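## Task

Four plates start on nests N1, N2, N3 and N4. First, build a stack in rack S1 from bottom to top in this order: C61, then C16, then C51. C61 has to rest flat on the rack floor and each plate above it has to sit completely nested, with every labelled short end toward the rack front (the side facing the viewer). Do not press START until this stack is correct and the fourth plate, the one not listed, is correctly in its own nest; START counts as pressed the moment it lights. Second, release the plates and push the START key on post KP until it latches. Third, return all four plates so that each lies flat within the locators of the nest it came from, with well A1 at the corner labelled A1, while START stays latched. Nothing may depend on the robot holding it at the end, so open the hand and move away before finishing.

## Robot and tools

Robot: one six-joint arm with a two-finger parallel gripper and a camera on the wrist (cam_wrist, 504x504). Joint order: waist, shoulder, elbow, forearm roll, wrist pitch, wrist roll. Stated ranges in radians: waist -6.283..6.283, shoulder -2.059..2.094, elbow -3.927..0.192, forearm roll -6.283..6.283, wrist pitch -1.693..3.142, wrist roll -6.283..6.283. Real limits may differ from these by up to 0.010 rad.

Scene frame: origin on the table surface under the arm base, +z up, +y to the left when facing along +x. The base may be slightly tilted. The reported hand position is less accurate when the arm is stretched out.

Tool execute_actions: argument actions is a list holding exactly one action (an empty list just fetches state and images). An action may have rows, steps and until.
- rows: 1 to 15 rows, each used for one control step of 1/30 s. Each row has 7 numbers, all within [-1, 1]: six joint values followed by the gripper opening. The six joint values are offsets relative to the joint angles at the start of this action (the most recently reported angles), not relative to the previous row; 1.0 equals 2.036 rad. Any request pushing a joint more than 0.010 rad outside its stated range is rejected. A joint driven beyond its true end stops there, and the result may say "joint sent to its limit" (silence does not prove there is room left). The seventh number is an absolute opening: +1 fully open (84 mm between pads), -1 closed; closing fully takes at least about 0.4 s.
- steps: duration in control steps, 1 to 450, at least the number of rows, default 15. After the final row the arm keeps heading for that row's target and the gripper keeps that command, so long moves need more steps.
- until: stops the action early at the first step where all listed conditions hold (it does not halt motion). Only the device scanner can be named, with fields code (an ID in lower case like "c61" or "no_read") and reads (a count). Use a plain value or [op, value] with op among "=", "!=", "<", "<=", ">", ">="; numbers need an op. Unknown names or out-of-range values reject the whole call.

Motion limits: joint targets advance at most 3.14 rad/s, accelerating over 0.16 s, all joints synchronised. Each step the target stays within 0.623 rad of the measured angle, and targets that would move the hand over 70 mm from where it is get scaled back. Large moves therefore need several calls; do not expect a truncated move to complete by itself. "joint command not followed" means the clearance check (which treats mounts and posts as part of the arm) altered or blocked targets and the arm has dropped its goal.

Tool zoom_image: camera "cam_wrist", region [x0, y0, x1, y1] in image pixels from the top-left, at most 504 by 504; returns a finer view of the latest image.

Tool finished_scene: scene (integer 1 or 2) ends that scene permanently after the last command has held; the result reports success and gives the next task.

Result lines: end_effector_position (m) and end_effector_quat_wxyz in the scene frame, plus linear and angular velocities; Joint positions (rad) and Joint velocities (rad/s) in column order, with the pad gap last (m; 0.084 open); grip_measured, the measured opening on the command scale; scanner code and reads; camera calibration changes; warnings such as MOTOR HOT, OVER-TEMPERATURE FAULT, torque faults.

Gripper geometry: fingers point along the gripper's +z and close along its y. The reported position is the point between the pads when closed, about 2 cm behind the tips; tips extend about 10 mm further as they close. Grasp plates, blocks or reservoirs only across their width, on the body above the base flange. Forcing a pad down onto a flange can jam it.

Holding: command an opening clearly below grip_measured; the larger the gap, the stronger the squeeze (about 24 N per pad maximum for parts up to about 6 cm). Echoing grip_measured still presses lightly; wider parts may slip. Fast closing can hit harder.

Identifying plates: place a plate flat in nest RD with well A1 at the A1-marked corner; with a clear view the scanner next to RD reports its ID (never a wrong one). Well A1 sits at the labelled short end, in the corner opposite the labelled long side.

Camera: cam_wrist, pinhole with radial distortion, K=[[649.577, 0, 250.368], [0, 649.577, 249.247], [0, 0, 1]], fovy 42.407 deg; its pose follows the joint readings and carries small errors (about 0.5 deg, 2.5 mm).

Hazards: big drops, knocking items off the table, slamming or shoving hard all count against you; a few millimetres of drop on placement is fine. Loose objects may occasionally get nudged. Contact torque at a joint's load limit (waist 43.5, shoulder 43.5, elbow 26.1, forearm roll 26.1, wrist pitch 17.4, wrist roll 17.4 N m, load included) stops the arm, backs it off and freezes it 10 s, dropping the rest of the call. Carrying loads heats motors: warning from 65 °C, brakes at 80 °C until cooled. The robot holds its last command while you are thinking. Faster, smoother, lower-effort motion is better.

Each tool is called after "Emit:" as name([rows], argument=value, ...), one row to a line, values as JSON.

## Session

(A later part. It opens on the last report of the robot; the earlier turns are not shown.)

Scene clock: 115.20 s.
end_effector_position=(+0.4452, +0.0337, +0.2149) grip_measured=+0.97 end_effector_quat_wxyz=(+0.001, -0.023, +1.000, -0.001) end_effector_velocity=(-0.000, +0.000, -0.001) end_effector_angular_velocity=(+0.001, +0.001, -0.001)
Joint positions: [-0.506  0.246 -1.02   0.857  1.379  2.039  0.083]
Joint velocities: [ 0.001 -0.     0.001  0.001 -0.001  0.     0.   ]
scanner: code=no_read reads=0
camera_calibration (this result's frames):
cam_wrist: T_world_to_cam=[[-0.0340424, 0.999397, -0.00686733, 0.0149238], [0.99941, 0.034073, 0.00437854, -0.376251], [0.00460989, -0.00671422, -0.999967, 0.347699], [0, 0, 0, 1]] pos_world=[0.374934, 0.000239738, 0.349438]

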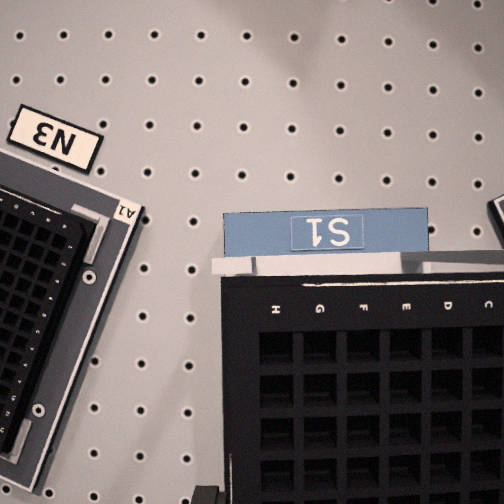

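Emit:
execute_actions([
  {"rows":[[0.008,0.001,0.0062,0.0061,-0.0087,-0.002,0.3],[0.016,0.002,0.0125,0.0122,-0.0175,-0.004,0.3],[0.024,0.0031,0.0187,0.0184,-0.0262,-0.0059,0.3]],"steps":15},
])

Scene clock: 120.50 s.
end_effector_position=(+0.4447, +0.0338, +0.1893) grip_measured=+0.97 end_effector_quat_wxyz=(-0.000, -0.022, +1.000, -0.001) end_effector_velocity=(+0.000, +0.001, -0.000) end_effector_angular_velocity=(+0.001, -0.000, +0.001)
Joint positions: [-0.457  0.253 -0.981  0.893  1.325  2.027  0.083]
Joint velocities: [ 0.001 -0.001 -0.     0.001  0.001  0.    -0.   ]
scanner: code=no_read reads=0
camera_calibration (this result's frames):
cam_wrist: T_world_to_cam=[[-0.0317759, 0.999471, -0.00697714, 0.0137103], [0.999492, 0.0317922, 0.0022332, -0.375245], [0.00245383, -0.00690263, -0.999973, 0.323057], [0, 0, 0, 1]] pos_world=[0.374697, 0.0004568, 0.323982]

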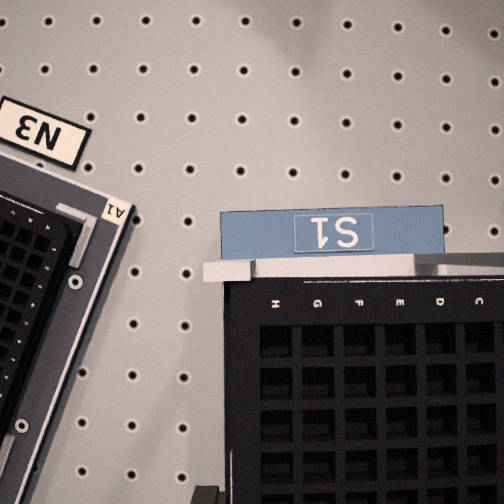

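Emit:
execute_actions([
  {"rows":[[-0.004,0,-0.003,-0.003,0.0044,0.005,0.3],[-0.004,0,-0.003,-0.003,0.0044,0.0095,0.3]],"steps":10},
])

Emit:
execute_actions([
  {"rows":[[0.007,0.0015,0.004,0.006,-0.0075,-0.002,0.3],[0.014,0.003,0.008,0.012,-0.015,-0.004,0.3]],"steps":12},
])

Scene clock: 123.50 s.
end_effector_position=(+0.4450, +0.0344, +0.1924) grip_measured=+0.97 end_effector_quat_wxyz=(-0.001, -0.015, +1.000, +0.000) end_effector_velocity=(+0.000, -0.001, +0.003) end_effector_angular_velocity=(-0.002, -0.004, -0.006)
Joint positions: [-0.463  0.253 -0.988  0.888  1.334  2.046  0.083]
Joint velocities: [-0.006 -0.002 -0.001 -0.002  0.002  0.006 -0.001]
scanner: code=no_read reads=0
camera_calibration (this result's frames):
cam_wrist: T_world_to_cam=[[-0.0163174, 0.999856, -0.00463876, 0.00580532], [0.999866, 0.0163227, 0.00109378, -0.374957], [0.00116934, -0.00462029, -0.999989, 0.326686], [0, 0, 0, 1]] pos_world=[0.37462, 0.00182521, 0.32712]

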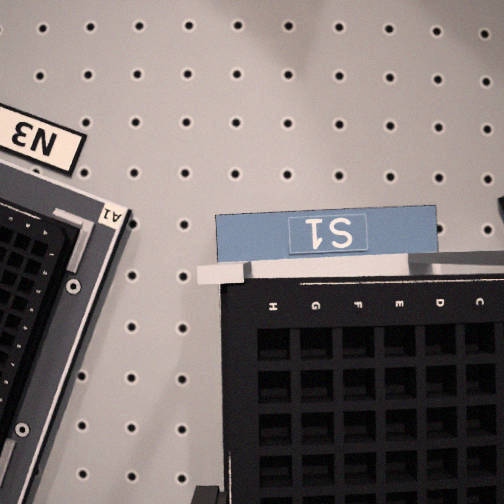

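Scene clock: 123.90 s.
end_effector_position=(+0.4465, +0.0347, +0.1791) grip_measured=+0.96 end_effector_quat_wxyz=(+0.001, -0.015, +1.000, -0.000) end_effector_velocity=(+0.001, +0.000, -0.002) end_effector_angular_velocity=(-0.001, +0.002, +0.004)
Joint positions: [-0.436  0.259 -0.971  0.912  1.304  2.038  0.083]
Joint velocities: [ 0.006  0.003 -0.001  0.002 -0.003 -0.002 -0.   ]
scanner: code=no_read reads=0
camera_calibration (this result's frames):
cam_wrist: T_world_to_cam=[[-0.0173637, 0.999833, -0.00577058, 0.00610686], [0.999841, 0.0173861, 0.00385175, -0.377017], [0.00395143, -0.00570279, -0.999976, 0.312167], [0, 0, 0, 1]] pos_world=[0.37583, 0.00222924, 0.313647]

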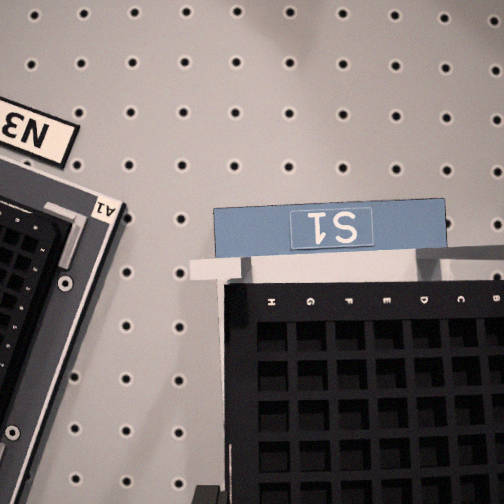

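Emit:
execute_actions([
  {"rows":[[-0.087,-0.0044,-0.092,-0.065,0.1095,-0.0034,0.3]],"steps":25},
])

Emit:
execute_actions([
  {"rows":[[0.143,-0.6335,0.3525,0.0685,0.0863,-0.0933,0.3]],"steps":45},
])

Emit:
execute_actions([
  {"rows":[[0.38,0.035,0.11,0.07,-0.385,0.093,0.3]],"steps":40},
])

Scene clock: 128.97 s.
end_effector_position=(+0.4493, +0.0378, +0.2807) grip_measured=+0.97 end_effector_quat_wxyz=(+0.001, -0.050, +0.999, -0.001) end_effector_velocity=(+0.000, -0.001, +0.001) end_effector_angular_velocity=(-0.003, -0.002, -0.001)
Joint positions: [-0.612  0.25  -1.159  0.78   1.527  2.031  0.083]
Joint velocities: [-0.002  0.    -0.001 -0.001 -0.002  0.    -0.   ]
scanner: code=no_read reads=0
camera_calibration (this result's frames):
cam_wrist: T_world_to_cam=[[-0.0861946, 0.996244, -0.0082701, 0.0353514], [0.996262, 0.0862376, 0.00498075, -0.38158], [0.00567523, -0.00780987, -0.999953, 0.41306], [0, 0, 0, 1]] pos_world=[0.380857, 0.00091382, 0.415233]

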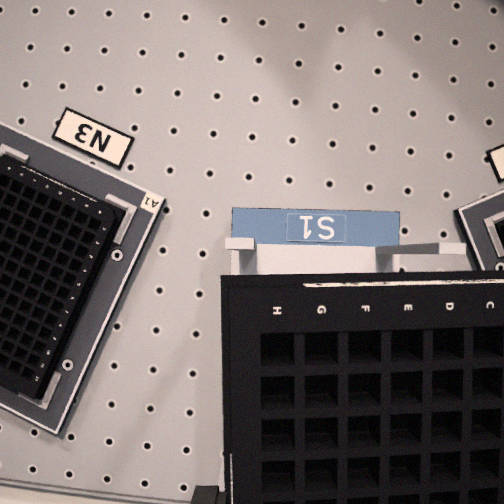

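Scene clock: 130.47 s.
end_effector_position=(+0.2692, +0.3289, +0.1988) grip_measured=+0.97 end_effector_quat_wxyz=(+0.000, -0.433, +0.901, -0.001) end_effector_velocity=(-0.000, +0.000, -0.000) end_effector_angular_velocity=(+0.000, +0.000, +0.001)
Joint positions: [-0.321 -1.039 -0.441  0.92   1.703  1.841  0.083]
Joint velocities: [ 0.    -0.002  0.     0.     0.001  0.    -0.   ]
scanner: code=no_read reads=0
camera_calibration (this result's frames):
cam_wrist: T_world_to_cam=[[-0.772856, 0.634538, -0.00743656, 0.0328309], [0.634544, 0.772885, 0.00185071, -0.354648], [0.00692194, -0.00328849, -0.999971, 0.332626], [0, 0, 0, 1]] pos_world=[0.248111, 0.254363, 0.333517]

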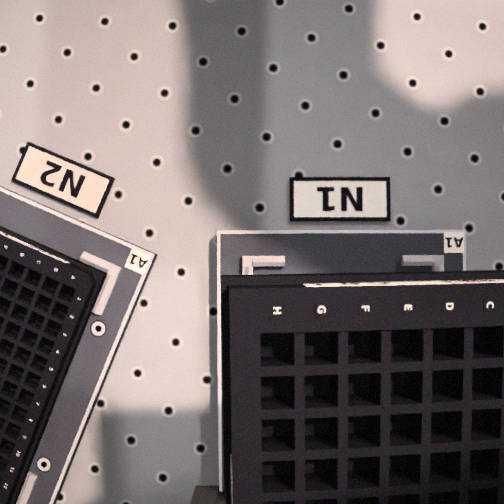

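Scene clock: 131.80 s.
end_effector_position=(+0.2665, +0.3319, +0.0632) grip_measured=+0.97 end_effector_quat_wxyz=(-0.001, -0.429, +0.903, -0.001) end_effector_velocity=(+0.000, +0.001, +0.000) end_effector_angular_velocity=(+0.001, +0.000, +0.001)
Joint positions: [ 0.452 -0.968 -0.217  1.062  0.919  2.03   0.083]
Joint velocities: [ 0.    -0.    -0.001  0.     0.001  0.    -0.   ]
scanner: code=no_read reads=0
camera_calibration (this result's frames):
cam_wrist: T_world_to_cam=[[-0.767161, 0.641427, -0.0059445, 0.0239814], [0.641436, 0.767177, 0.000488467, -0.35485], [0.0048738, -0.00343828, -0.999982, 0.1977], [0, 0, 0, 1]] pos_world=[0.245047, 0.25753, 0.198013]

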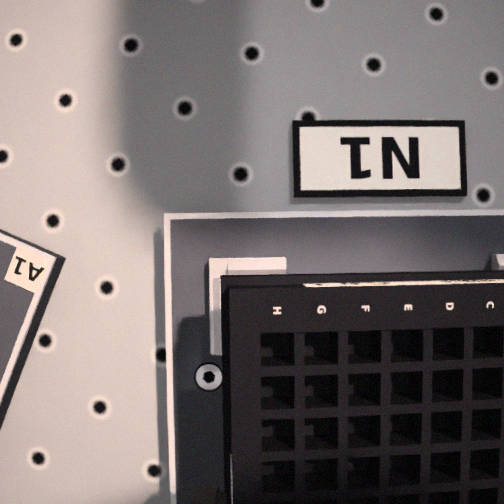

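Emit:
execute_actions([
  {"rows":[[0.015,0.009,0,0.008,-0.016,-0.0035,0.3],[0.03,0.018,0,0.0165,-0.033,-0.007,0.3],[0.04,0.025,0,0.022,-0.044,-0.0092,0.3],[0.05,0.031,0,0.028,-0.055,-0.0117,0.3],[0.055,0.034,0,0.0305,-0.061,-0.0128,0.3],[0.059,0.0368,0,0.0329,-0.0653,-0.0138,0.3]],"steps":18},
])

Emit:
execute_actions([
  {"rows":[[0,0,0,0,0,0,1]],"steps":10},
])

Emit:
execute_actions([
  {"rows":[[-0.0096,-0.0063,0,-0.0056,0.0106,0.0024,1]],"steps":10},
])

Emit:
execute_actions([
  {"rows":[[0,0,0,0,0,0,0.3]],"steps":12},
])

Scene clock: 135.17 s.
end_effector_position=(+0.2663, +0.3336, +0.0403) grip_measured=+0.98 end_effector_quat_wxyz=(+0.001, -0.431, +0.902, -0.001) end_effector_velocity=(-0.000, -0.000, -0.001) end_effector_angular_velocity=(-0.000, +0.002, -0.000)
Joint positions: [ 0.571 -0.894 -0.217  1.129  0.786  2.002  0.083]
Joint velocities: [ 0.003  0.002 -0.     0.002 -0.002 -0.     0.   ]
scanner: code=no_read reads=0
camera_calibration (this result's frames):
cam_wrist: T_world_to_cam=[[-0.769594, 0.63849, -0.00742726, 0.0242456], [0.638482, 0.769628, 0.0037121, -0.356209], [0.00808636, -0.00188536, -0.999966, 0.173413], [0, 0, 0, 1]] pos_world=[0.24469, 0.258995, 0.174909]

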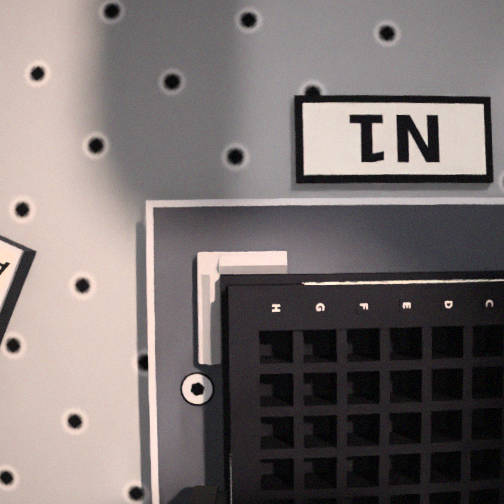

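Scene clock: 135.50 s.
end_effector_position=(+0.2663, +0.3335, +0.0402) grip_measured=+1.00 end_effector_quat_wxyz=(+0.001, -0.431, +0.902, -0.001) end_effector_velocity=(-0.000, +0.000, +0.000) end_effector_angular_velocity=(+0.001, -0.000, +0.000)
Joint positions: [ 0.572 -0.893 -0.217  1.129  0.785  2.002  0.084]
Joint velocities: [-0.002 -0.002  0.001 -0.001  0.002  0.001  0.   ]
scanner: code=no_read reads=0
camera_calibration (this result's frames):
cam_wrist: T_world_to_cam=[[-0.769476, 0.638632, -0.00747653, 0.0242313], [0.638627, 0.769509, 0.00335479, -0.356045], [0.00789573, -0.00219328, -0.999966, 0.173438], [0, 0, 0, 1]] pos_world=[0.244656, 0.258885, 0.174807]

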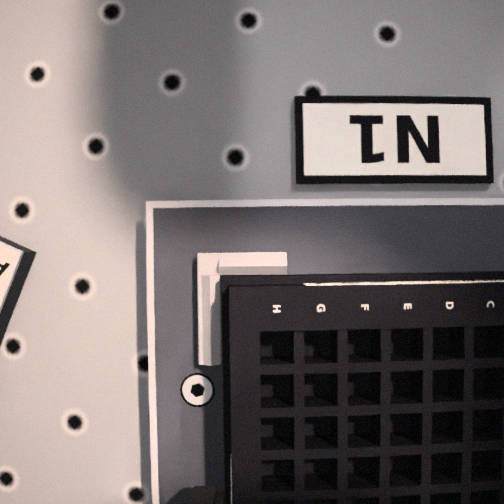

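Scene clock: 135.83 s.
end_effector_position=(+0.2664, +0.3337, +0.0440) grip_measured=+1.00 end_effector_quat_wxyz=(+0.001, -0.431, +0.902, -0.000) end_effector_velocity=(+0.000, +0.000, +0.000) end_effector_angular_velocity=(-0.000, -0.002, +0.001)
Joint positions: [ 0.552 -0.906 -0.217  1.118  0.807  2.007  0.084]
Joint velocities: [-0.001 -0.    -0.    -0.    -0.001 -0.     0.   ]
scanner: code=no_read reads=0
camera_calibration (this result's frames):
cam_wrist: T_world_to_cam=[[-0.769575, 0.638528, -0.00605684, 0.0242271], [0.638518, 0.769598, 0.00368865, -0.35635], [0.00701663, -0.00102871, -0.999975, 0.177096], [0, 0, 0, 1]] pos_world=[0.244938, 0.258959, 0.178553]

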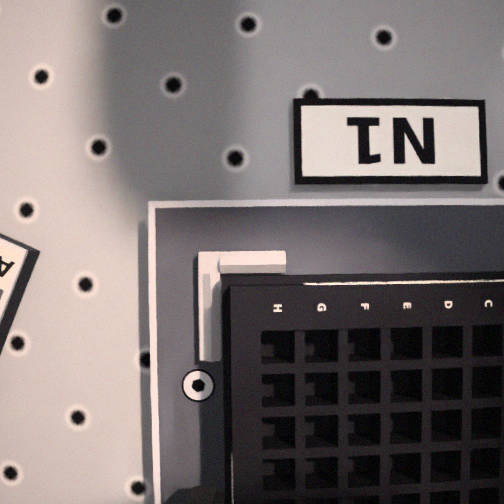

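Scene clock: 136.23 s.
end_effector_position=(+0.2664, +0.3338, +0.0440) grip_measured=+0.97 end_effector_quat_wxyz=(+0.001, -0.431, +0.902, +0.000) end_effector_velocity=(+0.000, -0.000, +0.000) end_effector_angular_velocity=(-0.001, -0.002, +0.000)
Joint positions: [ 0.553 -0.906 -0.217  1.118  0.808  2.007  0.083]
Joint velocities: [-0.     0.    -0.    -0.    -0.002 -0.     0.   ]
scanner: code=no_read reads=0
camera_calibration (this result's frames):
cam_wrist: T_world_to_cam=[[-0.769634, 0.638458, -0.00581608, 0.0241712], [0.638449, 0.769656, 0.00365389, -0.356362], [0.00680924, -0.000901103, -0.999976, 0.177097], [0, 0, 0, 1]] pos_world=[0.244916, 0.259003, 0.178535]

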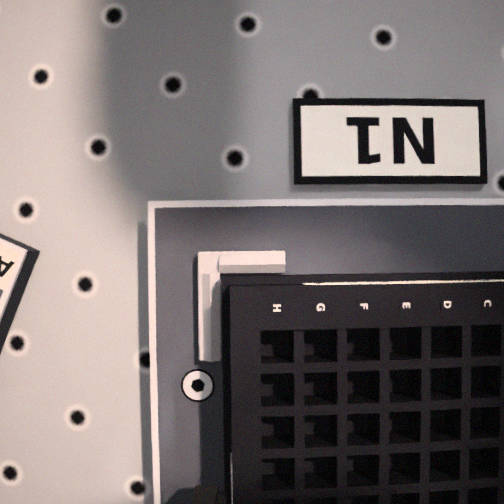

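Emit:
execute_actions([
  {"rows":[[0.0096,0.0063,0,0.0056,-0.0106,-0.0024,1]],"steps":12},
])

Emit:
execute_actions([
  {"rows":[[0.0024,-0.0027,0.0006,-0.0009,-0.0006,0.0035,1]],"steps":10},
])

Emit:
execute_actions([
  {"rows":[[-0.0008,0.0009,0,0,0,-0.001,1],[-0.0008,0.0009,0,0,0,-0.001,1],[-0.0008,0.0009,0,0,0,-0.001,1],[-0.0008,0.0009,0,0,0,-0.001,1],[-0.0104,-0.0054,0,-0.0056,0.0106,0.0014,1]],"steps":14},
])

Scene clock: 140.03 s.
end_effector_position=(+0.2664, +0.3336, +0.0402) grip_measured=+1.00 end_effector_quat_wxyz=(+0.001, -0.431, +0.902, -0.001) end_effector_velocity=(-0.000, -0.000, -0.000) end_effector_angular_velocity=(+0.000, +0.001, +0.000)
Joint positions: [ 0.572 -0.893 -0.217  1.129  0.785  2.002  0.084]
Joint velocities: [ 0.001 -0.     0.001  0.     0.001 -0.     0.   ]
scanner: code=no_read reads=0
camera_calibration (this result's frames):
cam_wrist: T_world_to_cam=[[-0.769561, 0.638528, -0.00762912, 0.0243078], [0.638521, 0.769596, 0.00363661, -0.356204], [0.00819342, -0.00207276, -0.999964, 0.17337], [0, 0, 0, 1]] pos_world=[0.24473, 0.258971, 0.174844]

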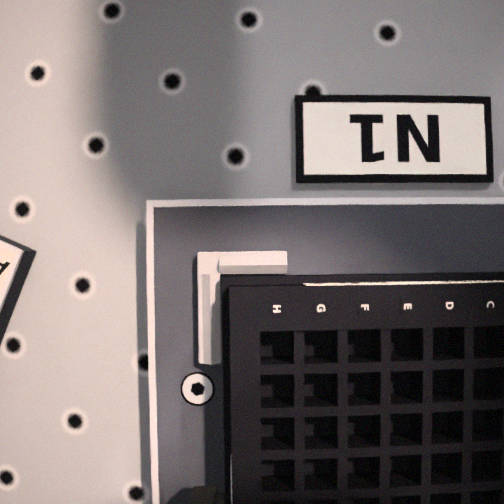

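Scene clock: 140.37 s.
end_effector_position=(+0.2660, +0.3342, +0.0405) grip_measured=+1.00 end_effector_quat_wxyz=(+0.002, -0.430, +0.903, -0.001) end_effector_velocity=(-0.001, +0.002, -0.000) end_effector_angular_velocity=(+0.003, +0.003, +0.002)
Joint positions: [ 0.575 -0.898 -0.215  1.127  0.782  2.009  0.084]
Joint velocities: [ 0.001 -0.    -0.002  0.001  0.004  0.     0.   ]
scanner: code=no_read reads=0
camera_calibration (this result's frames):
cam_wrist: T_world_to_cam=[[-0.768647, 0.639608, -0.00915714, 0.0230516], [0.639595, 0.768698, 0.00467191, -0.356441], [0.0100273, -0.00226582, -0.999947, 0.173222], [0, 0, 0, 1]] pos_world=[0.24396, 0.259644, 0.17509]

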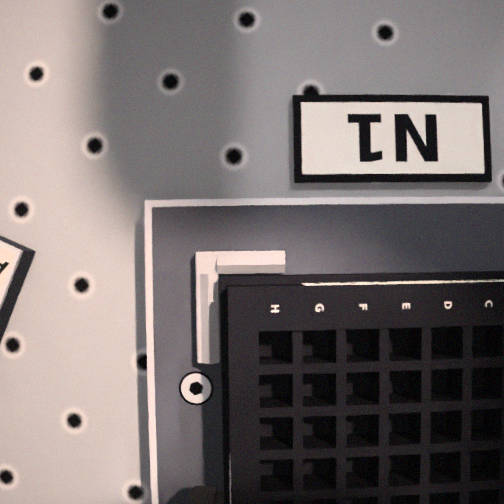

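Scene clock: 140.83 s.
end_effector_position=(+0.2662, +0.3339, +0.0441) grip_measured=+1.00 end_effector_quat_wxyz=(+0.001, -0.430, +0.903, -0.001) end_effector_velocity=(+0.000, -0.000, +0.000) end_effector_angular_velocity=(-0.000, -0.001, -0.000)
Joint positions: [ 0.555 -0.909 -0.215  1.115  0.805  2.012  0.084]
Joint velocities: [-0.001  0.001 -0.001 -0.    -0.001 -0.     0.   ]
scanner: code=no_read reads=0
camera_calibration (this result's frames):
cam_wrist: T_world_to_cam=[[-0.768894, 0.63933, -0.00769894, 0.0235497], [0.63932, 0.768931, 0.00395852, -0.356314], [0.00845075, -0.0018784, -0.999963, 0.177148], [0, 0, 0, 1]] pos_world=[0.244409, 0.259258, 0.178733]

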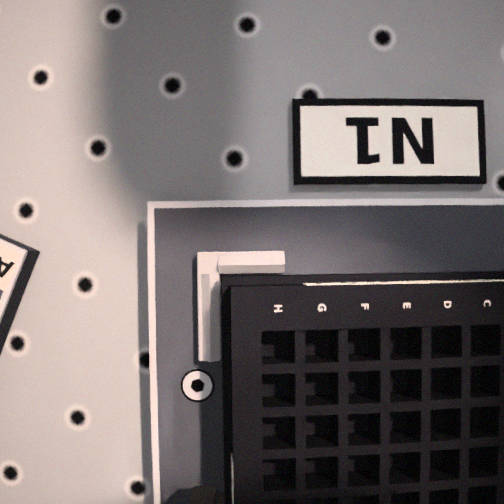

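Emit:
execute_actions([
  {"rows":[[-0.008,-0.0081,0.0004,-0.0062,0.0102,0.0047,1]],"steps":10},
])

Scene clock: 142.07 s.
end_effector_position=(+0.2661, +0.3346, +0.0483) grip_measured=+1.00 end_effector_quat_wxyz=(+0.002, -0.430, +0.903, -0.001) end_effector_velocity=(-0.000, +0.001, +0.000) end_effector_angular_velocity=(+0.002, +0.003, +0.002)
Joint positions: [ 0.538 -0.926 -0.214  1.103  0.824  2.022  0.084]
Joint velocities: [ 0.001 -0.    -0.002  0.     0.004  0.     0.   ]
scanner: code=no_read reads=0
camera_calibration (this result's frames):
cam_wrist: T_world_to_cam=[[-0.768778, 0.639465, -0.00806254, 0.0230461], [0.639446, 0.768819, 0.00508045, -0.356913], [0.00944741, -0.00124983, -0.999955, 0.18078], [0, 0, 0, 1]] pos_world=[0.244236, 0.25989, 0.182771]

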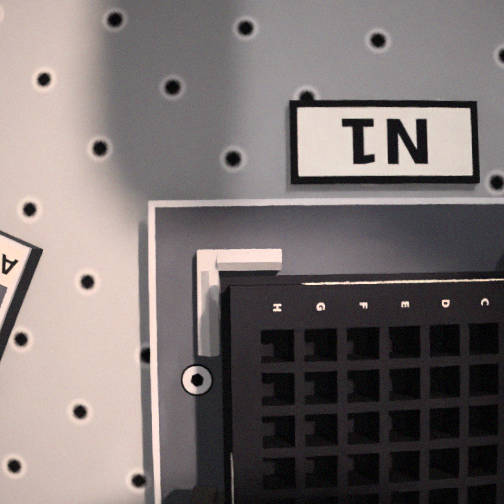

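Emit:
execute_actions([
  {"rows":[[0.0072,0.0047,0,0.0042,-0.008,-0.0018,1],[0.0072,0.0047,0,0.0042,-0.008,-0.0018,1],[0.0072,0.0047,0,0.0042,-0.008,-0.0018,1],[0.0072,0.0047,0,0.0042,-0.008,-0.0018,1],[0.0072,0.0047,0,0.0042,-0.008,-0.0018,1],[0.004,0.0083,-0.0008,0.0054,-0.0072,-0.0064,1]],"steps":16},
])

Scene clock: 145.13 s.
end_effector_position=(+0.2670, +0.3330, +0.0451) grip_measured=+1.00 end_effector_quat_wxyz=(+0.001, -0.431, +0.903, -0.001) end_effector_velocity=(+0.003, -0.002, +0.001) end_effector_angular_velocity=(-0.005, -0.010, -0.000)
Joint positions: [ 0.547 -0.909 -0.216  1.114  0.811  2.009  0.084]
Joint velocities: [-0.003  0.001  0.001 -0.002 -0.009 -0.001  0.   ]
scanner: code=no_read reads=0
camera_calibration (this result's frames):
cam_wrist: T_world_to_cam=[[-0.769053, 0.63913, -0.00838593, 0.0248375], [0.639123, 0.769095, 0.00377036, -0.356167], [0.00885933, -0.00246003, -0.999958, 0.178137], [0, 0, 0, 1]] pos_world=[0.245158, 0.258491, 0.17968]

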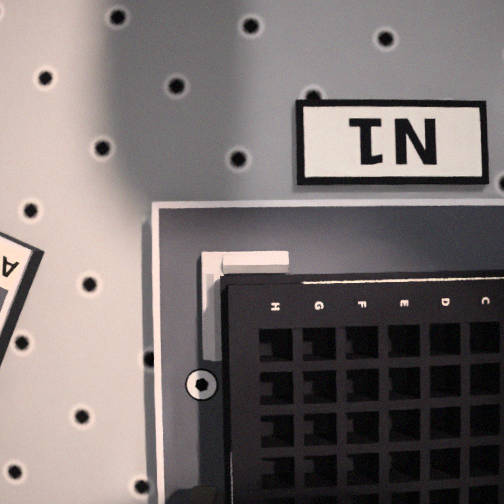

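Emit:
execute_actions([
  {"rows":[[-0.012,-0.0079,0,-0.007,0.0133,0.003,1]],"steps":10},
])

Emit:
execute_actions([
  {"rows":[[-0.0032,0.0036,-0.0008,0.0012,0.0008,-0.0046,1]],"steps":10},
])

Scene clock: 147.60 s.
end_effector_position=(+0.2670, +0.3326, +0.0497) grip_measured=+1.00 end_effector_quat_wxyz=(+0.001, -0.430, +0.903, -0.001) end_effector_velocity=(+0.000, +0.002, +0.001) end_effector_angular_velocity=(+0.004, -0.000, +0.002)
Joint positions: [ 0.523 -0.925 -0.215  1.1    0.838  2.015  0.084]
Joint velocities: [ 0.001 -0.    -0.004  0.001  0.002  0.001  0.   ]
scanner: code=no_read reads=0
camera_calibration (this result's frames):
cam_wrist: T_world_to_cam=[[-0.76872, 0.639536, -0.00802481, 0.0249782], [0.639534, 0.768757, 0.00308778, -0.355813], [0.00814387, -0.0027585, -0.999963, 0.183115], [0, 0, 0, 1]] pos_world=[0.245265, 0.258065, 0.184407]

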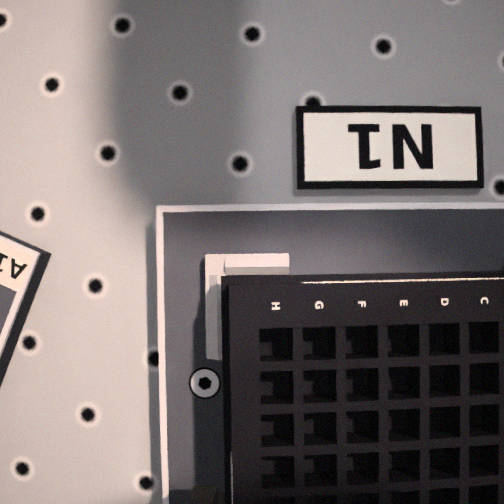

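Scene clock: 147.93 s.
end_effector_position=(+0.2684, +0.3307, +0.0496) grip_measured=+1.00 end_effector_quat_wxyz=(+0.001, -0.430, +0.903, -0.002) end_effector_velocity=(+0.000, +0.001, +0.000) end_effector_angular_velocity=(+0.001, -0.001, +0.001)
Joint positions: [ 0.516 -0.917 -0.217  1.102  0.839  2.005  0.084]
Joint velocities: [-0.    -0.001 -0.001  0.     0.    -0.     0.   ]
scanner: code=no_read reads=0
camera_calibration (this result's frames):
cam_wrist: T_world_to_cam=[[-0.768811, 0.639405, -0.0095268, 0.0273624], [0.639415, 0.768858, 0.0023197, -0.355228], [0.00880799, -0.00430816, -0.999952, 0.183305], [0, 0, 0, 1]] pos_world=[0.24656, 0.256414, 0.184381]

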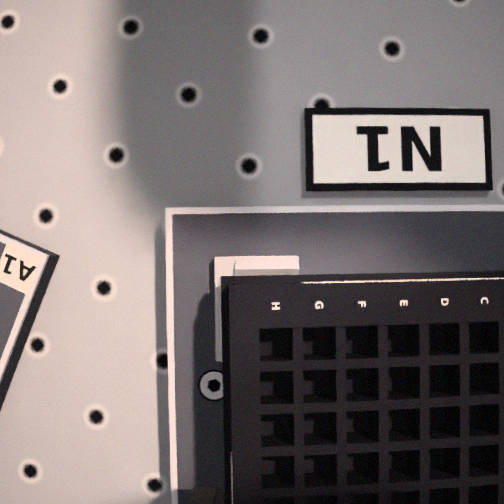

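Emit:
execute_actions([
  {"rows":[[0.0056,-0.0063,0.0014,-0.0021,-0.0014,0.008,1]],"steps":10},
])

Emit:
execute_actions([
  {"rows":[[0.012,0.0079,0,0.007,-0.0133,-0.003,1]],"steps":10},
])

Emit:
execute_actions([
  {"rows":[[0.004,-0.0045,0.001,-0.0015,-0.001,0.0058,1],[0.004,-0.0045,0.001,-0.0015,-0.001,0.0058,1],[0.004,-0.0045,0.001,-0.0015,-0.001,0.0058,1],[0.004,-0.0045,0.001,-0.0015,-0.001,0.0058,1],[-0.002,-0.0085,0.001,-0.005,0.0056,0.0073,1],[-0.008,-0.0124,0.001,-0.0085,0.0123,0.0088,1],[-0.012,-0.015,0.001,-0.011,0.0167,0.0098,1]],"steps":18},
])

Scene clock: 150.87 s.
end_effector_position=(+0.2659, +0.3339, +0.0498) grip_measured=+1.00 end_effector_quat_wxyz=(+0.001, -0.430, +0.903, -0.000) end_effector_velocity=(+0.000, -0.000, +0.000) end_effector_angular_velocity=(-0.000, -0.001, -0.001)
Joint positions: [ 0.528 -0.93  -0.214  1.098  0.837  2.022  0.084]
Joint velocities: [-0.001  0.001  0.     0.    -0.     0.     0.   ]
scanner: code=no_read reads=0
camera_calibration (this result's frames):
cam_wrist: T_world_to_cam=[[-0.76869, 0.639585, -0.006822, 0.0232069], [0.639577, 0.768719, 0.0035614, -0.356192], [0.00752202, -0.00162558, -0.99997, 0.182982], [0, 0, 0, 1]] pos_world=[0.244275, 0.259266, 0.184404]

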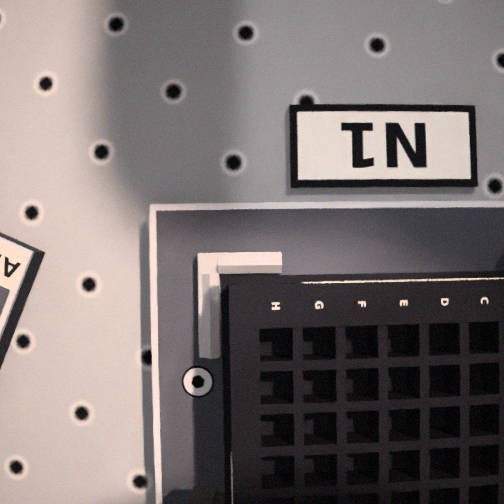

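Scene clock: 151.20 s.
end_effector_position=(+0.2658, +0.3339, +0.0450) grip_measured=+1.00 end_effector_quat_wxyz=(+0.001, -0.430, +0.903, -0.001) end_effector_velocity=(-0.000, -0.000, -0.000) end_effector_angular_velocity=(-0.000, +0.001, +0.000)
Joint positions: [ 0.552 -0.914 -0.214  1.112  0.809  2.016  0.084]
Joint velocities: [-0.    -0.001  0.001 -0.     0.001 -0.001  0.   ]
scanner: code=no_read reads=0
camera_calibration (this result's frames):
cam_wrist: T_world_to_cam=[[-0.768753, 0.639502, -0.00751088, 0.0231254], [0.639494, 0.768787, 0.00367276, -0.356121], [0.00812301, -0.00197972, -0.999965, 0.178158], [0, 0, 0, 1]] pos_world=[0.244068, 0.259345, 0.179633]

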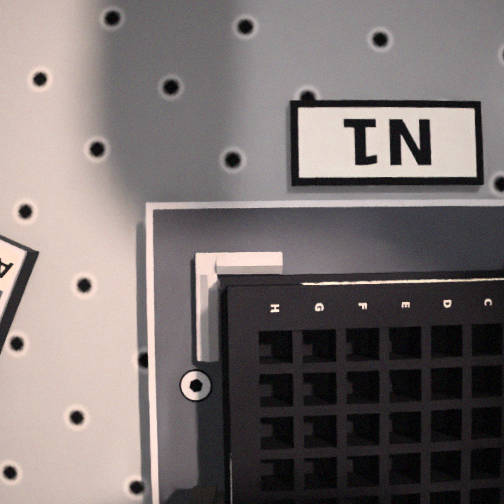

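Scene clock: 151.80 s.
end_effector_position=(+0.2643, +0.3359, +0.0516) grip_measured=+1.00 end_effector_quat_wxyz=(+0.001, -0.430, +0.903, +0.000) end_effector_velocity=(+0.001, +0.001, +0.001) end_effector_angular_velocity=(+0.001, -0.003, +0.001)
Joint positions: [ 0.527 -0.945 -0.212  1.089  0.843  2.036  0.084]
Joint velocities: [-0.    -0.    -0.002 -0.    -0.001 -0.     0.   ]
scanner: code=no_read reads=0
camera_calibration (this result's frames):
cam_wrist: T_world_to_cam=[[-0.768463, 0.63987, -0.00556108, 0.0204962], [0.639857, 0.768483, 0.00413996, -0.356732], [0.00692263, -0.000376889, -0.999976, 0.184513], [0, 0, 0, 1]] pos_world=[0.242731, 0.261097, 0.186099]

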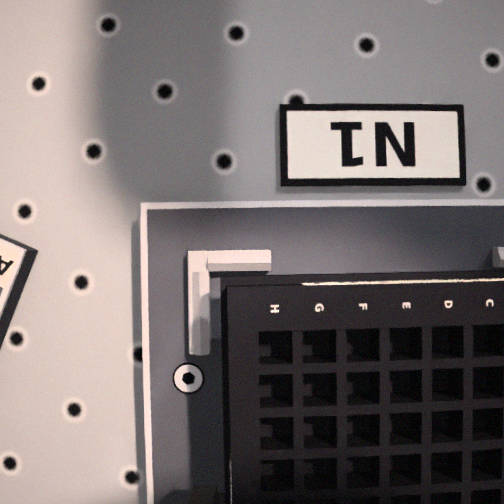

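Emit:
execute_actions([
  {"rows":[[-0.0045,0.005,-0.001,0.0017,0.001,-0.0064,1],[-0.0045,0.005,-0.001,0.0017,0.001,-0.0064,1],[-0.0045,0.005,-0.001,0.0017,0.001,-0.0064,1],[-0.0045,0.005,-0.001,0.0017,0.001,-0.0064,1],[-0.0045,0.005,-0.001,0.0017,0.001,-0.0064,1],[-0.0045,0.005,-0.001,0.0017,0.001,-0.0064,1],[0.009,0.015,-0.0017,0.0106,-0.0135,-0.0115,1],[0.0221,0.0255,-0.0025,0.0196,-0.028,-0.0167,1]],"steps":20},
])

Emit:
execute_actions([
  {"rows":[[-0.001,0.0056,-0.0085,-0.0029,0.0022,0.0032,1],[-0.0021,0.0112,-0.017,-0.0058,0.0044,0.0064,1],[-0.0031,0.0168,-0.0255,-0.0087,0.0065,0.0096,1],[-0.0042,0.0224,-0.034,-0.0116,0.0087,0.0128,1]],"steps":15},
])

Emit:
execute_actions([
  {"rows":[[0,0,0,0,0,0,0.3]],"steps":10},
])

Scene clock: 159.97 s.
end_effector_position=(+0.2662, +0.3334, +0.0401) grip_measured=+1.00 end_effector_quat_wxyz=(+0.001, -0.431, +0.902, -0.001) end_effector_velocity=(-0.000, +0.001, -0.000) end_effector_angular_velocity=(+0.001, +0.002, +0.001)
Joint positions: [ 0.572 -0.893 -0.217  1.129  0.785  2.002  0.084]
Joint velocities: [ 0.001  0.    -0.001  0.     0.001 -0.     0.   ]
scanner: code=no_read reads=0
camera_calibration (this result's frames):
cam_wrist: T_world_to_cam=[[-0.76959, 0.638497, -0.00724964, 0.0243169], [0.638492, 0.769622, 0.00317933, -0.355973], [0.00760947, -0.00218206, -0.999969, 0.173414], [0, 0, 0, 1]] pos_world=[0.244681, 0.258817, 0.174717]

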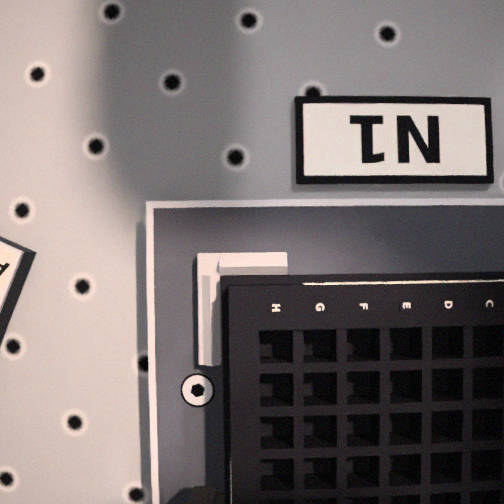

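Scene clock: 160.47 s.
end_effector_position=(+0.2797, +0.3487, +0.0442) grip_measured=+1.00 end_effector_quat_wxyz=(-0.001, -0.431, +0.902, -0.002) end_effector_velocity=(+0.000, +0.002, +0.000) end_effector_angular_velocity=(+0.002, -0.000, +0.002)
Joint positions: [ 0.563 -0.847 -0.284  1.105  0.803  2.028  0.084]
Joint velocities: [ 0.     0.    -0.003  0.     0.002  0.     0.   ]
scanner: code=no_read reads=0
camera_calibration (this result's frames):
cam_wrist: T_world_to_cam=[[-0.769269, 0.638876, -0.00795425, 0.0247129], [0.638896, 0.769293, 0.0000253493, -0.376183], [0.00613535, -0.00506244, -0.999968, 0.178911], [0, 0, 0, 1]] pos_world=[0.258255, 0.274512, 0.179111]

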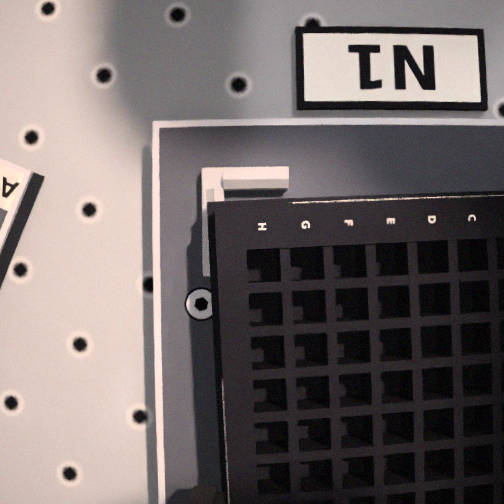

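Scene clock: 160.80 s.
end_effector_position=(+0.2796, +0.3487, +0.0443) grip_measured=+0.97 end_effector_quat_wxyz=(-0.001, -0.431, +0.902, -0.002) end_effector_velocity=(-0.000, -0.001, -0.000) end_effector_angular_velocity=(-0.001, +0.001, -0.002)
Joint positions: [ 0.563 -0.847 -0.284  1.105  0.803  2.028  0.083]
Joint velocities: [0.    0.001 0.001 0.    0.    0.001 0.   ]
scanner: code=no_read reads=0
camera_calibration (this result's frames):
cam_wrist: T_world_to_cam=[[-0.769411, 0.638704, -0.00793283, 0.0247931], [0.638725, 0.769435, -0.0000354023, -0.376139], [0.00608119, -0.00509413, -0.999969, 0.178961], [0, 0, 0, 1]] pos_world=[0.258237, 0.274491, 0.179139]

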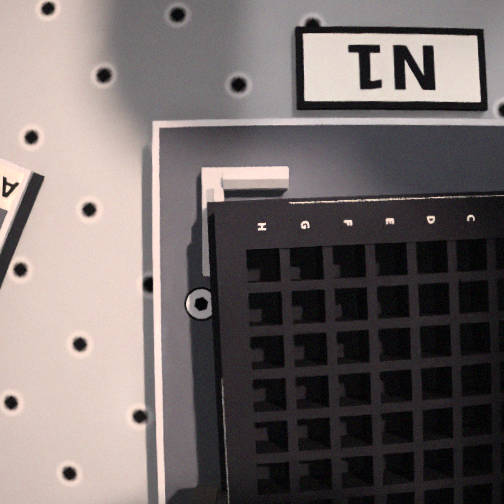

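Emit:
execute_actions([
  {"rows":[[-0.0072,-0.0047,0,-0.0042,0.008,0.0018,0.3],[-0.0072,-0.0047,0,-0.0042,0.008,0.0018,0.3],[-0.0072,-0.0047,0,-0.0042,0.008,0.0018,0.3],[-0.0072,-0.0047,0,-0.0042,0.008,0.0018,0.3],[-0.0077,-0.0068,0.0024,-0.0038,0.0082,0.018,0.3]],"steps":15},
])

Scene clock: 166.60 s.
end_effector_position=(+0.2788, +0.3480, +0.0475) grip_measured=+0.94 end_effector_quat_wxyz=(-0.001, -0.416, +0.910, -0.001) end_effector_velocity=(+0.003, -0.002, +0.001) end_effector_angular_velocity=(-0.004, -0.010, -0.005)
Joint positions: [ 0.548 -0.861 -0.28   1.098  0.82   2.064  0.082]
Joint velocities: [-0.005  0.     0.001 -0.001 -0.008  0.002  0.   ]
scanner: code=no_read reads=0
camera_calibration (this result's frames):
cam_wrist: T_world_to_cam=[[-0.747453, 0.66428, -0.00677949, 0.00952644], [0.664292, 0.747473, 0.000545631, -0.374607], [0.00542993, -0.00409573, -0.999977, 0.182038], [0, 0, 0, 1]] pos_world=[0.254981, 0.274426, 0.182303]

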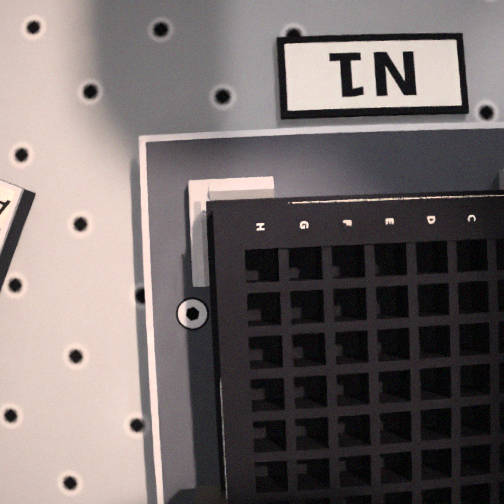

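Emit:
execute_actions([
  {"rows":[[0.0096,0.0063,0,0.0056,-0.0106,-0.0024,0.3]],"steps":10},
])

Emit:
execute_actions([
  {"rows":[[0,0,0,0,0,0,1]],"steps":8},
])

Emit:
execute_actions([
  {"rows":[[-0.036,-0.0238,0,-0.021,0.04,0.009,1]],"steps":12},
])

Scene clock: 168.37 s.
end_effector_position=(+0.2785, +0.3479, +0.0434) grip_measured=+0.94 end_effector_quat_wxyz=(-0.001, -0.416, +0.910, -0.001) end_effector_velocity=(-0.000, +0.000, -0.001) end_effector_angular_velocity=(-0.000, +0.001, -0.000)
Joint positions: [ 0.566 -0.849 -0.279  1.108  0.799  2.059  0.082]
Joint velocities: [ 0.003  0.003 -0.001  0.001 -0.002 -0.     0.   ]
scanner: code=no_read reads=0
camera_calibration (this result's frames):
cam_wrist: T_world_to_cam=[[-0.747534, 0.664181, -0.00750481, 0.00944564], [0.664197, 0.747557, 0.000536017, -0.374341], [0.00596629, -0.00458398, -0.999972, 0.177995], [0, 0, 0, 1]] pos_world=[0.254635, 0.274384, 0.178261]

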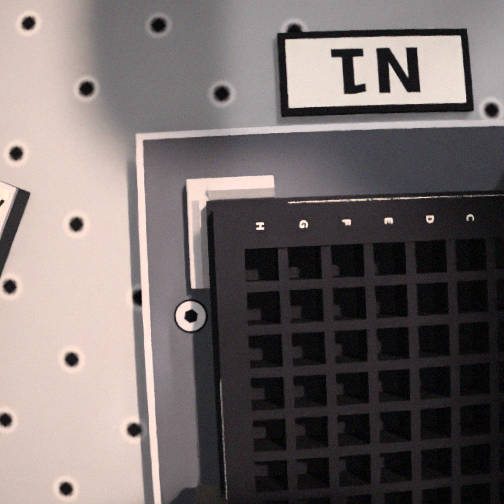

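Scene clock: 168.63 s.
end_effector_position=(+0.2790, +0.3487, +0.0437) grip_measured=+1.00 end_effector_quat_wxyz=(+0.000, -0.416, +0.909, -0.001) end_effector_velocity=(-0.004, -0.007, -0.003) end_effector_angular_velocity=(-0.010, +0.011, -0.006)
Joint positions: [ 0.567 -0.849 -0.281  1.109  0.798  2.059  0.084]
Joint velocities: [-0.002 -0.     0.014 -0.005  0.004 -0.001 -0.   ]
scanner: code=no_read reads=0
camera_calibration (this result's frames):
cam_wrist: T_world_to_cam=[[-0.747854, 0.663819, -0.00770617, 0.00951943], [0.663824, 0.747885, 0.00218165, -0.375358], [0.00721155, -0.00348398, -0.999968, 0.177506], [0, 0, 0, 1]] pos_world=[0.255011, 0.275024, 0.178392]

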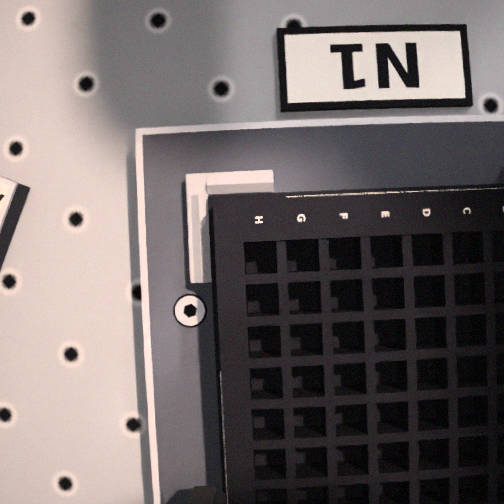

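Scene clock: 169.03 s.
end_effector_position=(+0.2795, +0.3474, +0.0594) grip_measured=+1.00 end_effector_quat_wxyz=(-0.000, -0.415, +0.910, -0.002) end_effector_velocity=(-0.001, +0.000, -0.000) end_effector_angular_velocity=(-0.000, +0.003, +0.000)
Joint positions: [ 0.494 -0.897 -0.281  1.067  0.88   2.078  0.084]
Joint velocities: [ 0.001  0.001 -0.001 -0.     0.002  0.     0.   ]
scanner: code=no_read reads=0
camera_calibration (this result's frames):
cam_wrist: T_world_to_cam=[[-0.747049, 0.664713, -0.00868347, 0.0103671], [0.664736, 0.747079, 0.0003107, -0.374574], [0.00669376, -0.0055401, -0.999962, 0.194103], [0, 0, 0, 1]] pos_world=[0.255438, 0.27402, 0.194302]

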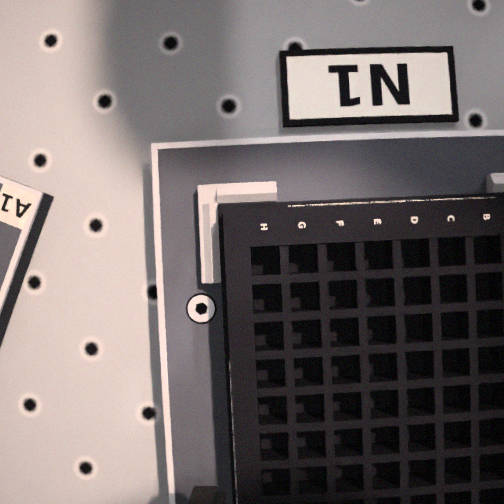

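Emit:
execute_actions([
  {"rows":[[-0.0093,-0.0295,0.0314,0.0025,0.0069,-0.0255,1]],"steps":14},
])

Emit:
execute_actions([
  {"rows":[[0.019,0.0125,0,0.0113,-0.0213,-0.0046,1],[0.0378,0.025,0,0.0226,-0.0427,-0.0093,1]],"steps":14},
])

Emit:
execute_actions([
  {"rows":[[0,0,0,0,0,0,0.3]],"steps":10},
])

Emit:
execute_actions([
  {"rows":[[-0.0378,-0.025,0,-0.0226,0.0427,0.0093,0.3]],"steps":12},
])

Emit:
execute_actions([
  {"rows":[[-0.3915,-0.0403,-0.11,-0.0751,0.397,-0.0909,0.3]],"steps":35},
])

Emit:
execute_actions([
  {"rows":[[-0.143,0.634,-0.352,-0.0685,-0.0863,0.0933,0.3]],"steps":45},
])

Emit:
execute_actions([
  {"rows":[[0.0492,0.165,-0.286,0.0266,0.0535,0.1356,0.3]],"steps":30},
])

Scene clock: 173.30 s.
end_effector_position=(+0.2669, +0.3329, +0.0595) grip_measured=+1.00 end_effector_quat_wxyz=(+0.000, -0.431, +0.902, -0.001) end_effector_velocity=(-0.001, -0.002, -0.001) end_effector_angular_velocity=(-0.002, +0.003, -0.003)
Joint positions: [ 0.475 -0.957 -0.217  1.072  0.893  2.026  0.084]
Joint velocities: [-0.    -0.     0.004 -0.001  0.001  0.    -0.   ]
scanner: code=no_read reads=0
camera_calibration (this result's frames):
cam_wrist: T_world_to_cam=[[-0.769938, 0.638078, -0.00715575, 0.0255677], [0.638082, 0.769966, 0.00204218, -0.355983], [0.00681275, -0.0029936, -0.999972, 0.193282], [0, 0, 0, 1]] pos_world=[0.245515, 0.258359, 0.194187]

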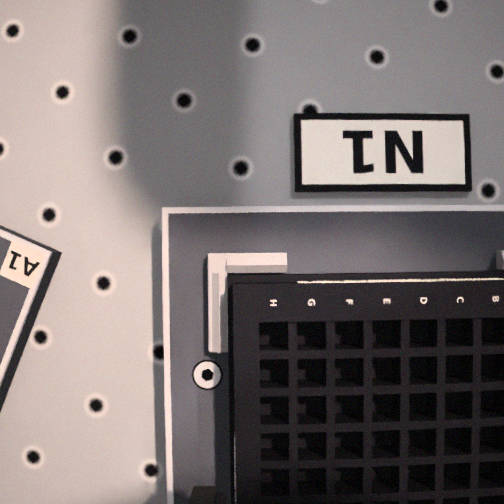

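Scene clock: 173.77 s.
end_effector_position=(+0.2671, +0.3338, +0.0444) grip_measured=+1.00 end_effector_quat_wxyz=(+0.001, -0.431, +0.902, -0.000) end_effector_velocity=(-0.001, -0.001, -0.001) end_effector_angular_velocity=(-0.001, +0.003, -0.002)
Joint positions: [ 0.552 -0.906 -0.217  1.118  0.807  2.007  0.084]
Joint velocities: [ 0.     0.001  0.003  0.001  0.001 -0.    -0.   ]
scanner: code=no_read reads=0
camera_calibration (this result's frames):
cam_wrist: T_world_to_cam=[[-0.769801, 0.63824, -0.00750826, 0.0248454], [0.638222, 0.769837, 0.00494828, -0.356918], [0.00893833, -0.000982746, -0.99996, 0.176928], [0, 0, 0, 1]] pos_world=[0.245337, 0.259085, 0.178873]

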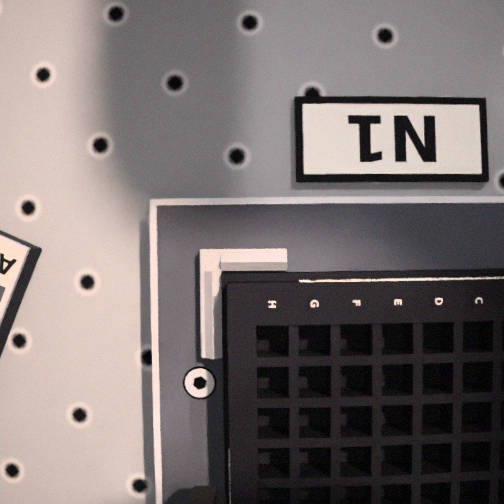

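Scene clock: 174.10 s.
end_effector_position=(+0.2671, +0.3339, +0.0445) grip_measured=+0.93 end_effector_quat_wxyz=(+0.002, -0.431, +0.902, -0.000) end_effector_velocity=(+0.000, +0.000, -0.000) end_effector_angular_velocity=(-0.000, +0.000, +0.001)
Joint positions: [ 0.551 -0.906 -0.218  1.117  0.807  2.007  0.081]
Joint velocities: [ 0.001  0.001 -0.001 -0.    -0.001 -0.001  0.   ]
scanner: code=no_read reads=0
camera_calibration (this result's frames):
cam_wrist: T_world_to_cam=[[-0.769859, 0.638168, -0.00759355, 0.0248771], [0.638147, 0.769896, 0.00523436, -0.357041], [0.00918665, -0.000816081, -0.999957, 0.176911], [0, 0, 0, 1]] pos_world=[0.245372, 0.259153, 0.178961]

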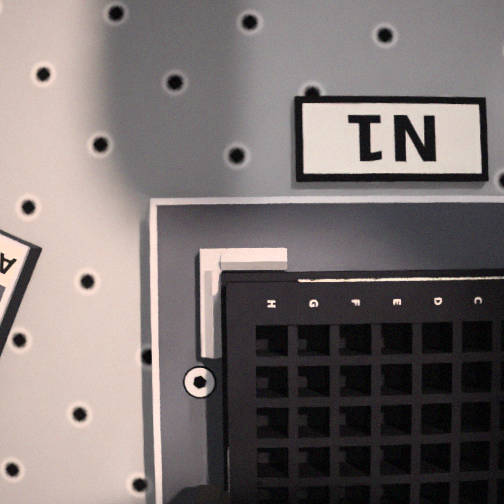

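Scene clock: 174.50 s.
end_effector_position=(+0.2669, +0.3327, +0.0594) grip_measured=+0.92 end_effector_quat_wxyz=(-0.000, -0.431, +0.902, -0.001) end_effector_velocity=(+0.000, +0.002, +0.001) end_effector_angular_velocity=(+0.003, -0.000, +0.003)
Joint positions: [ 0.475 -0.957 -0.217  1.072  0.894  2.026  0.081]
Joint velocities: [ 0.001 -0.    -0.004  0.     0.002  0.     0.   ]
scanner: code=no_read reads=0
camera_calibration (this result's frames):
cam_wrist: T_world_to_cam=[[-0.769821, 0.63822, -0.00711172, 0.0255075], [0.638225, 0.769848, 0.00183207, -0.355815], [0.0066442, -0.00312851, -0.999973, 0.193339], [0, 0, 0, 1]] pos_world=[0.245441, 0.258248, 0.194167]

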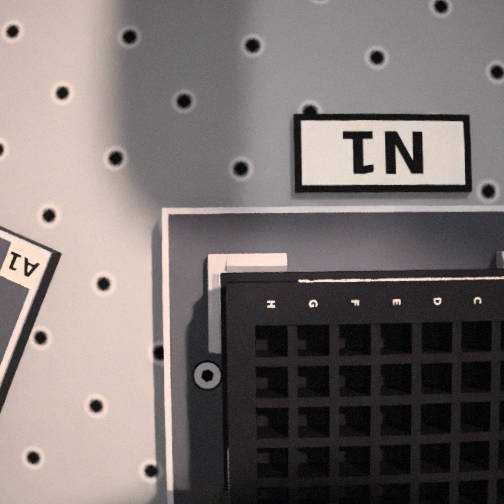

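Scene clock: 175.67 s.
end_effector_position=(+0.2695, +0.3283, +0.1989) grip_measured=+0.92 end_effector_quat_wxyz=(+0.000, -0.433, +0.901, -0.002) end_effector_velocity=(+0.000, -0.000, +0.000) end_effector_angular_velocity=(-0.000, -0.001, -0.001)
Joint positions: [-0.322 -1.039 -0.441  0.919  1.702  1.841  0.081]
Joint velocities: [-0.001 -0.     0.    -0.     0.    -0.    -0.   ]
scanner: code=no_read reads=0
camera_calibration (this result's frames):
cam_wrist: T_world_to_cam=[[-0.772369, 0.635113, -0.00877628, 0.0333326], [0.635127, 0.772406, 0.00148776, -0.354303], [0.00772375, -0.00442495, -0.99996, 0.332904], [0, 0, 0, 1]] pos_world=[0.248201, 0.253969, 0.33371]

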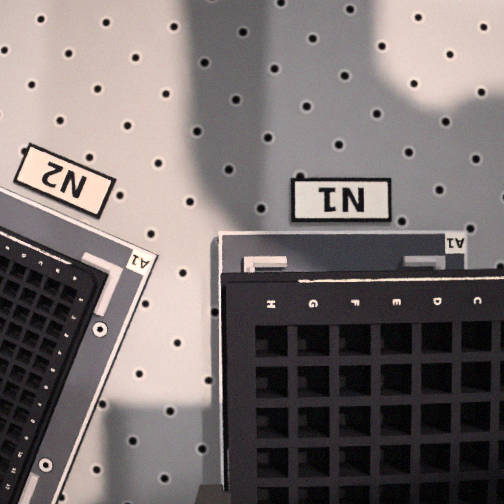

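Scene clock: 177.17 s.
end_effector_position=(+0.4487, +0.0369, +0.2803) grip_measured=+0.92 end_effector_quat_wxyz=(+0.001, -0.049, +0.999, -0.001) end_effector_velocity=(-0.000, -0.001, -0.001) end_effector_angular_velocity=(+0.001, +0.000, -0.003)
Joint positions: [-0.613  0.251 -1.157  0.779  1.526  2.031  0.081]
Joint velocities: [-0.001  0.003  0.    -0.    -0.001 -0.     0.   ]
scanner: code=no_read reads=0
camera_calibration (this result's frames):
cam_wrist: T_world_to_cam=[[-0.0844486, 0.996394, -0.00819885, 0.0354663], [0.996415, 0.0844858, 0.0043084, -0.380656], [0.00498555, -0.00780562, -0.999957, 0.412996], [0, 0, 0, 1]] pos_world=[0.380227, 0.0000452948, 0.414909]

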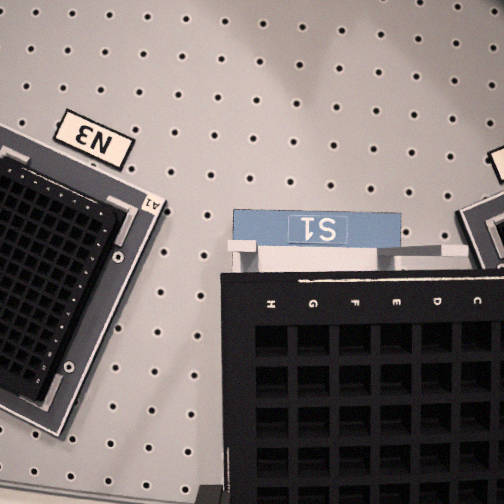

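Scene clock: 178.17 s.
end_effector_position=(+0.5814, +0.0443, +0.2999) grip_measured=+0.92 end_effector_quat_wxyz=(+0.001, -0.029, +1.000, -0.001) end_effector_velocity=(+0.001, -0.000, -0.000) end_effector_angular_velocity=(-0.001, -0.000, +0.001)
Joint positions: [-0.513  0.587 -1.739  0.833  1.635  2.307  0.081]
Joint velocities: [ 0.001  0.001 -0.002  0.    -0.001 -0.    -0.   ]
scanner: code=no_read reads=0
camera_calibration (this result's frames):
cam_wrist: T_world_to_cam=[[-0.0455027, 0.998931, -0.00816389, 0.0166887], [0.998954, 0.0455379, 0.00416699, -0.51329], [0.00453431, -0.00796574, -0.999958, 0.432234], [0, 0, 0, 1]] pos_world=[0.511553, 0.0101464, 0.434491]

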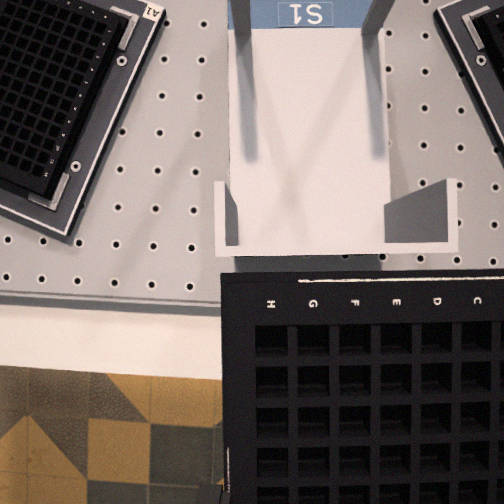

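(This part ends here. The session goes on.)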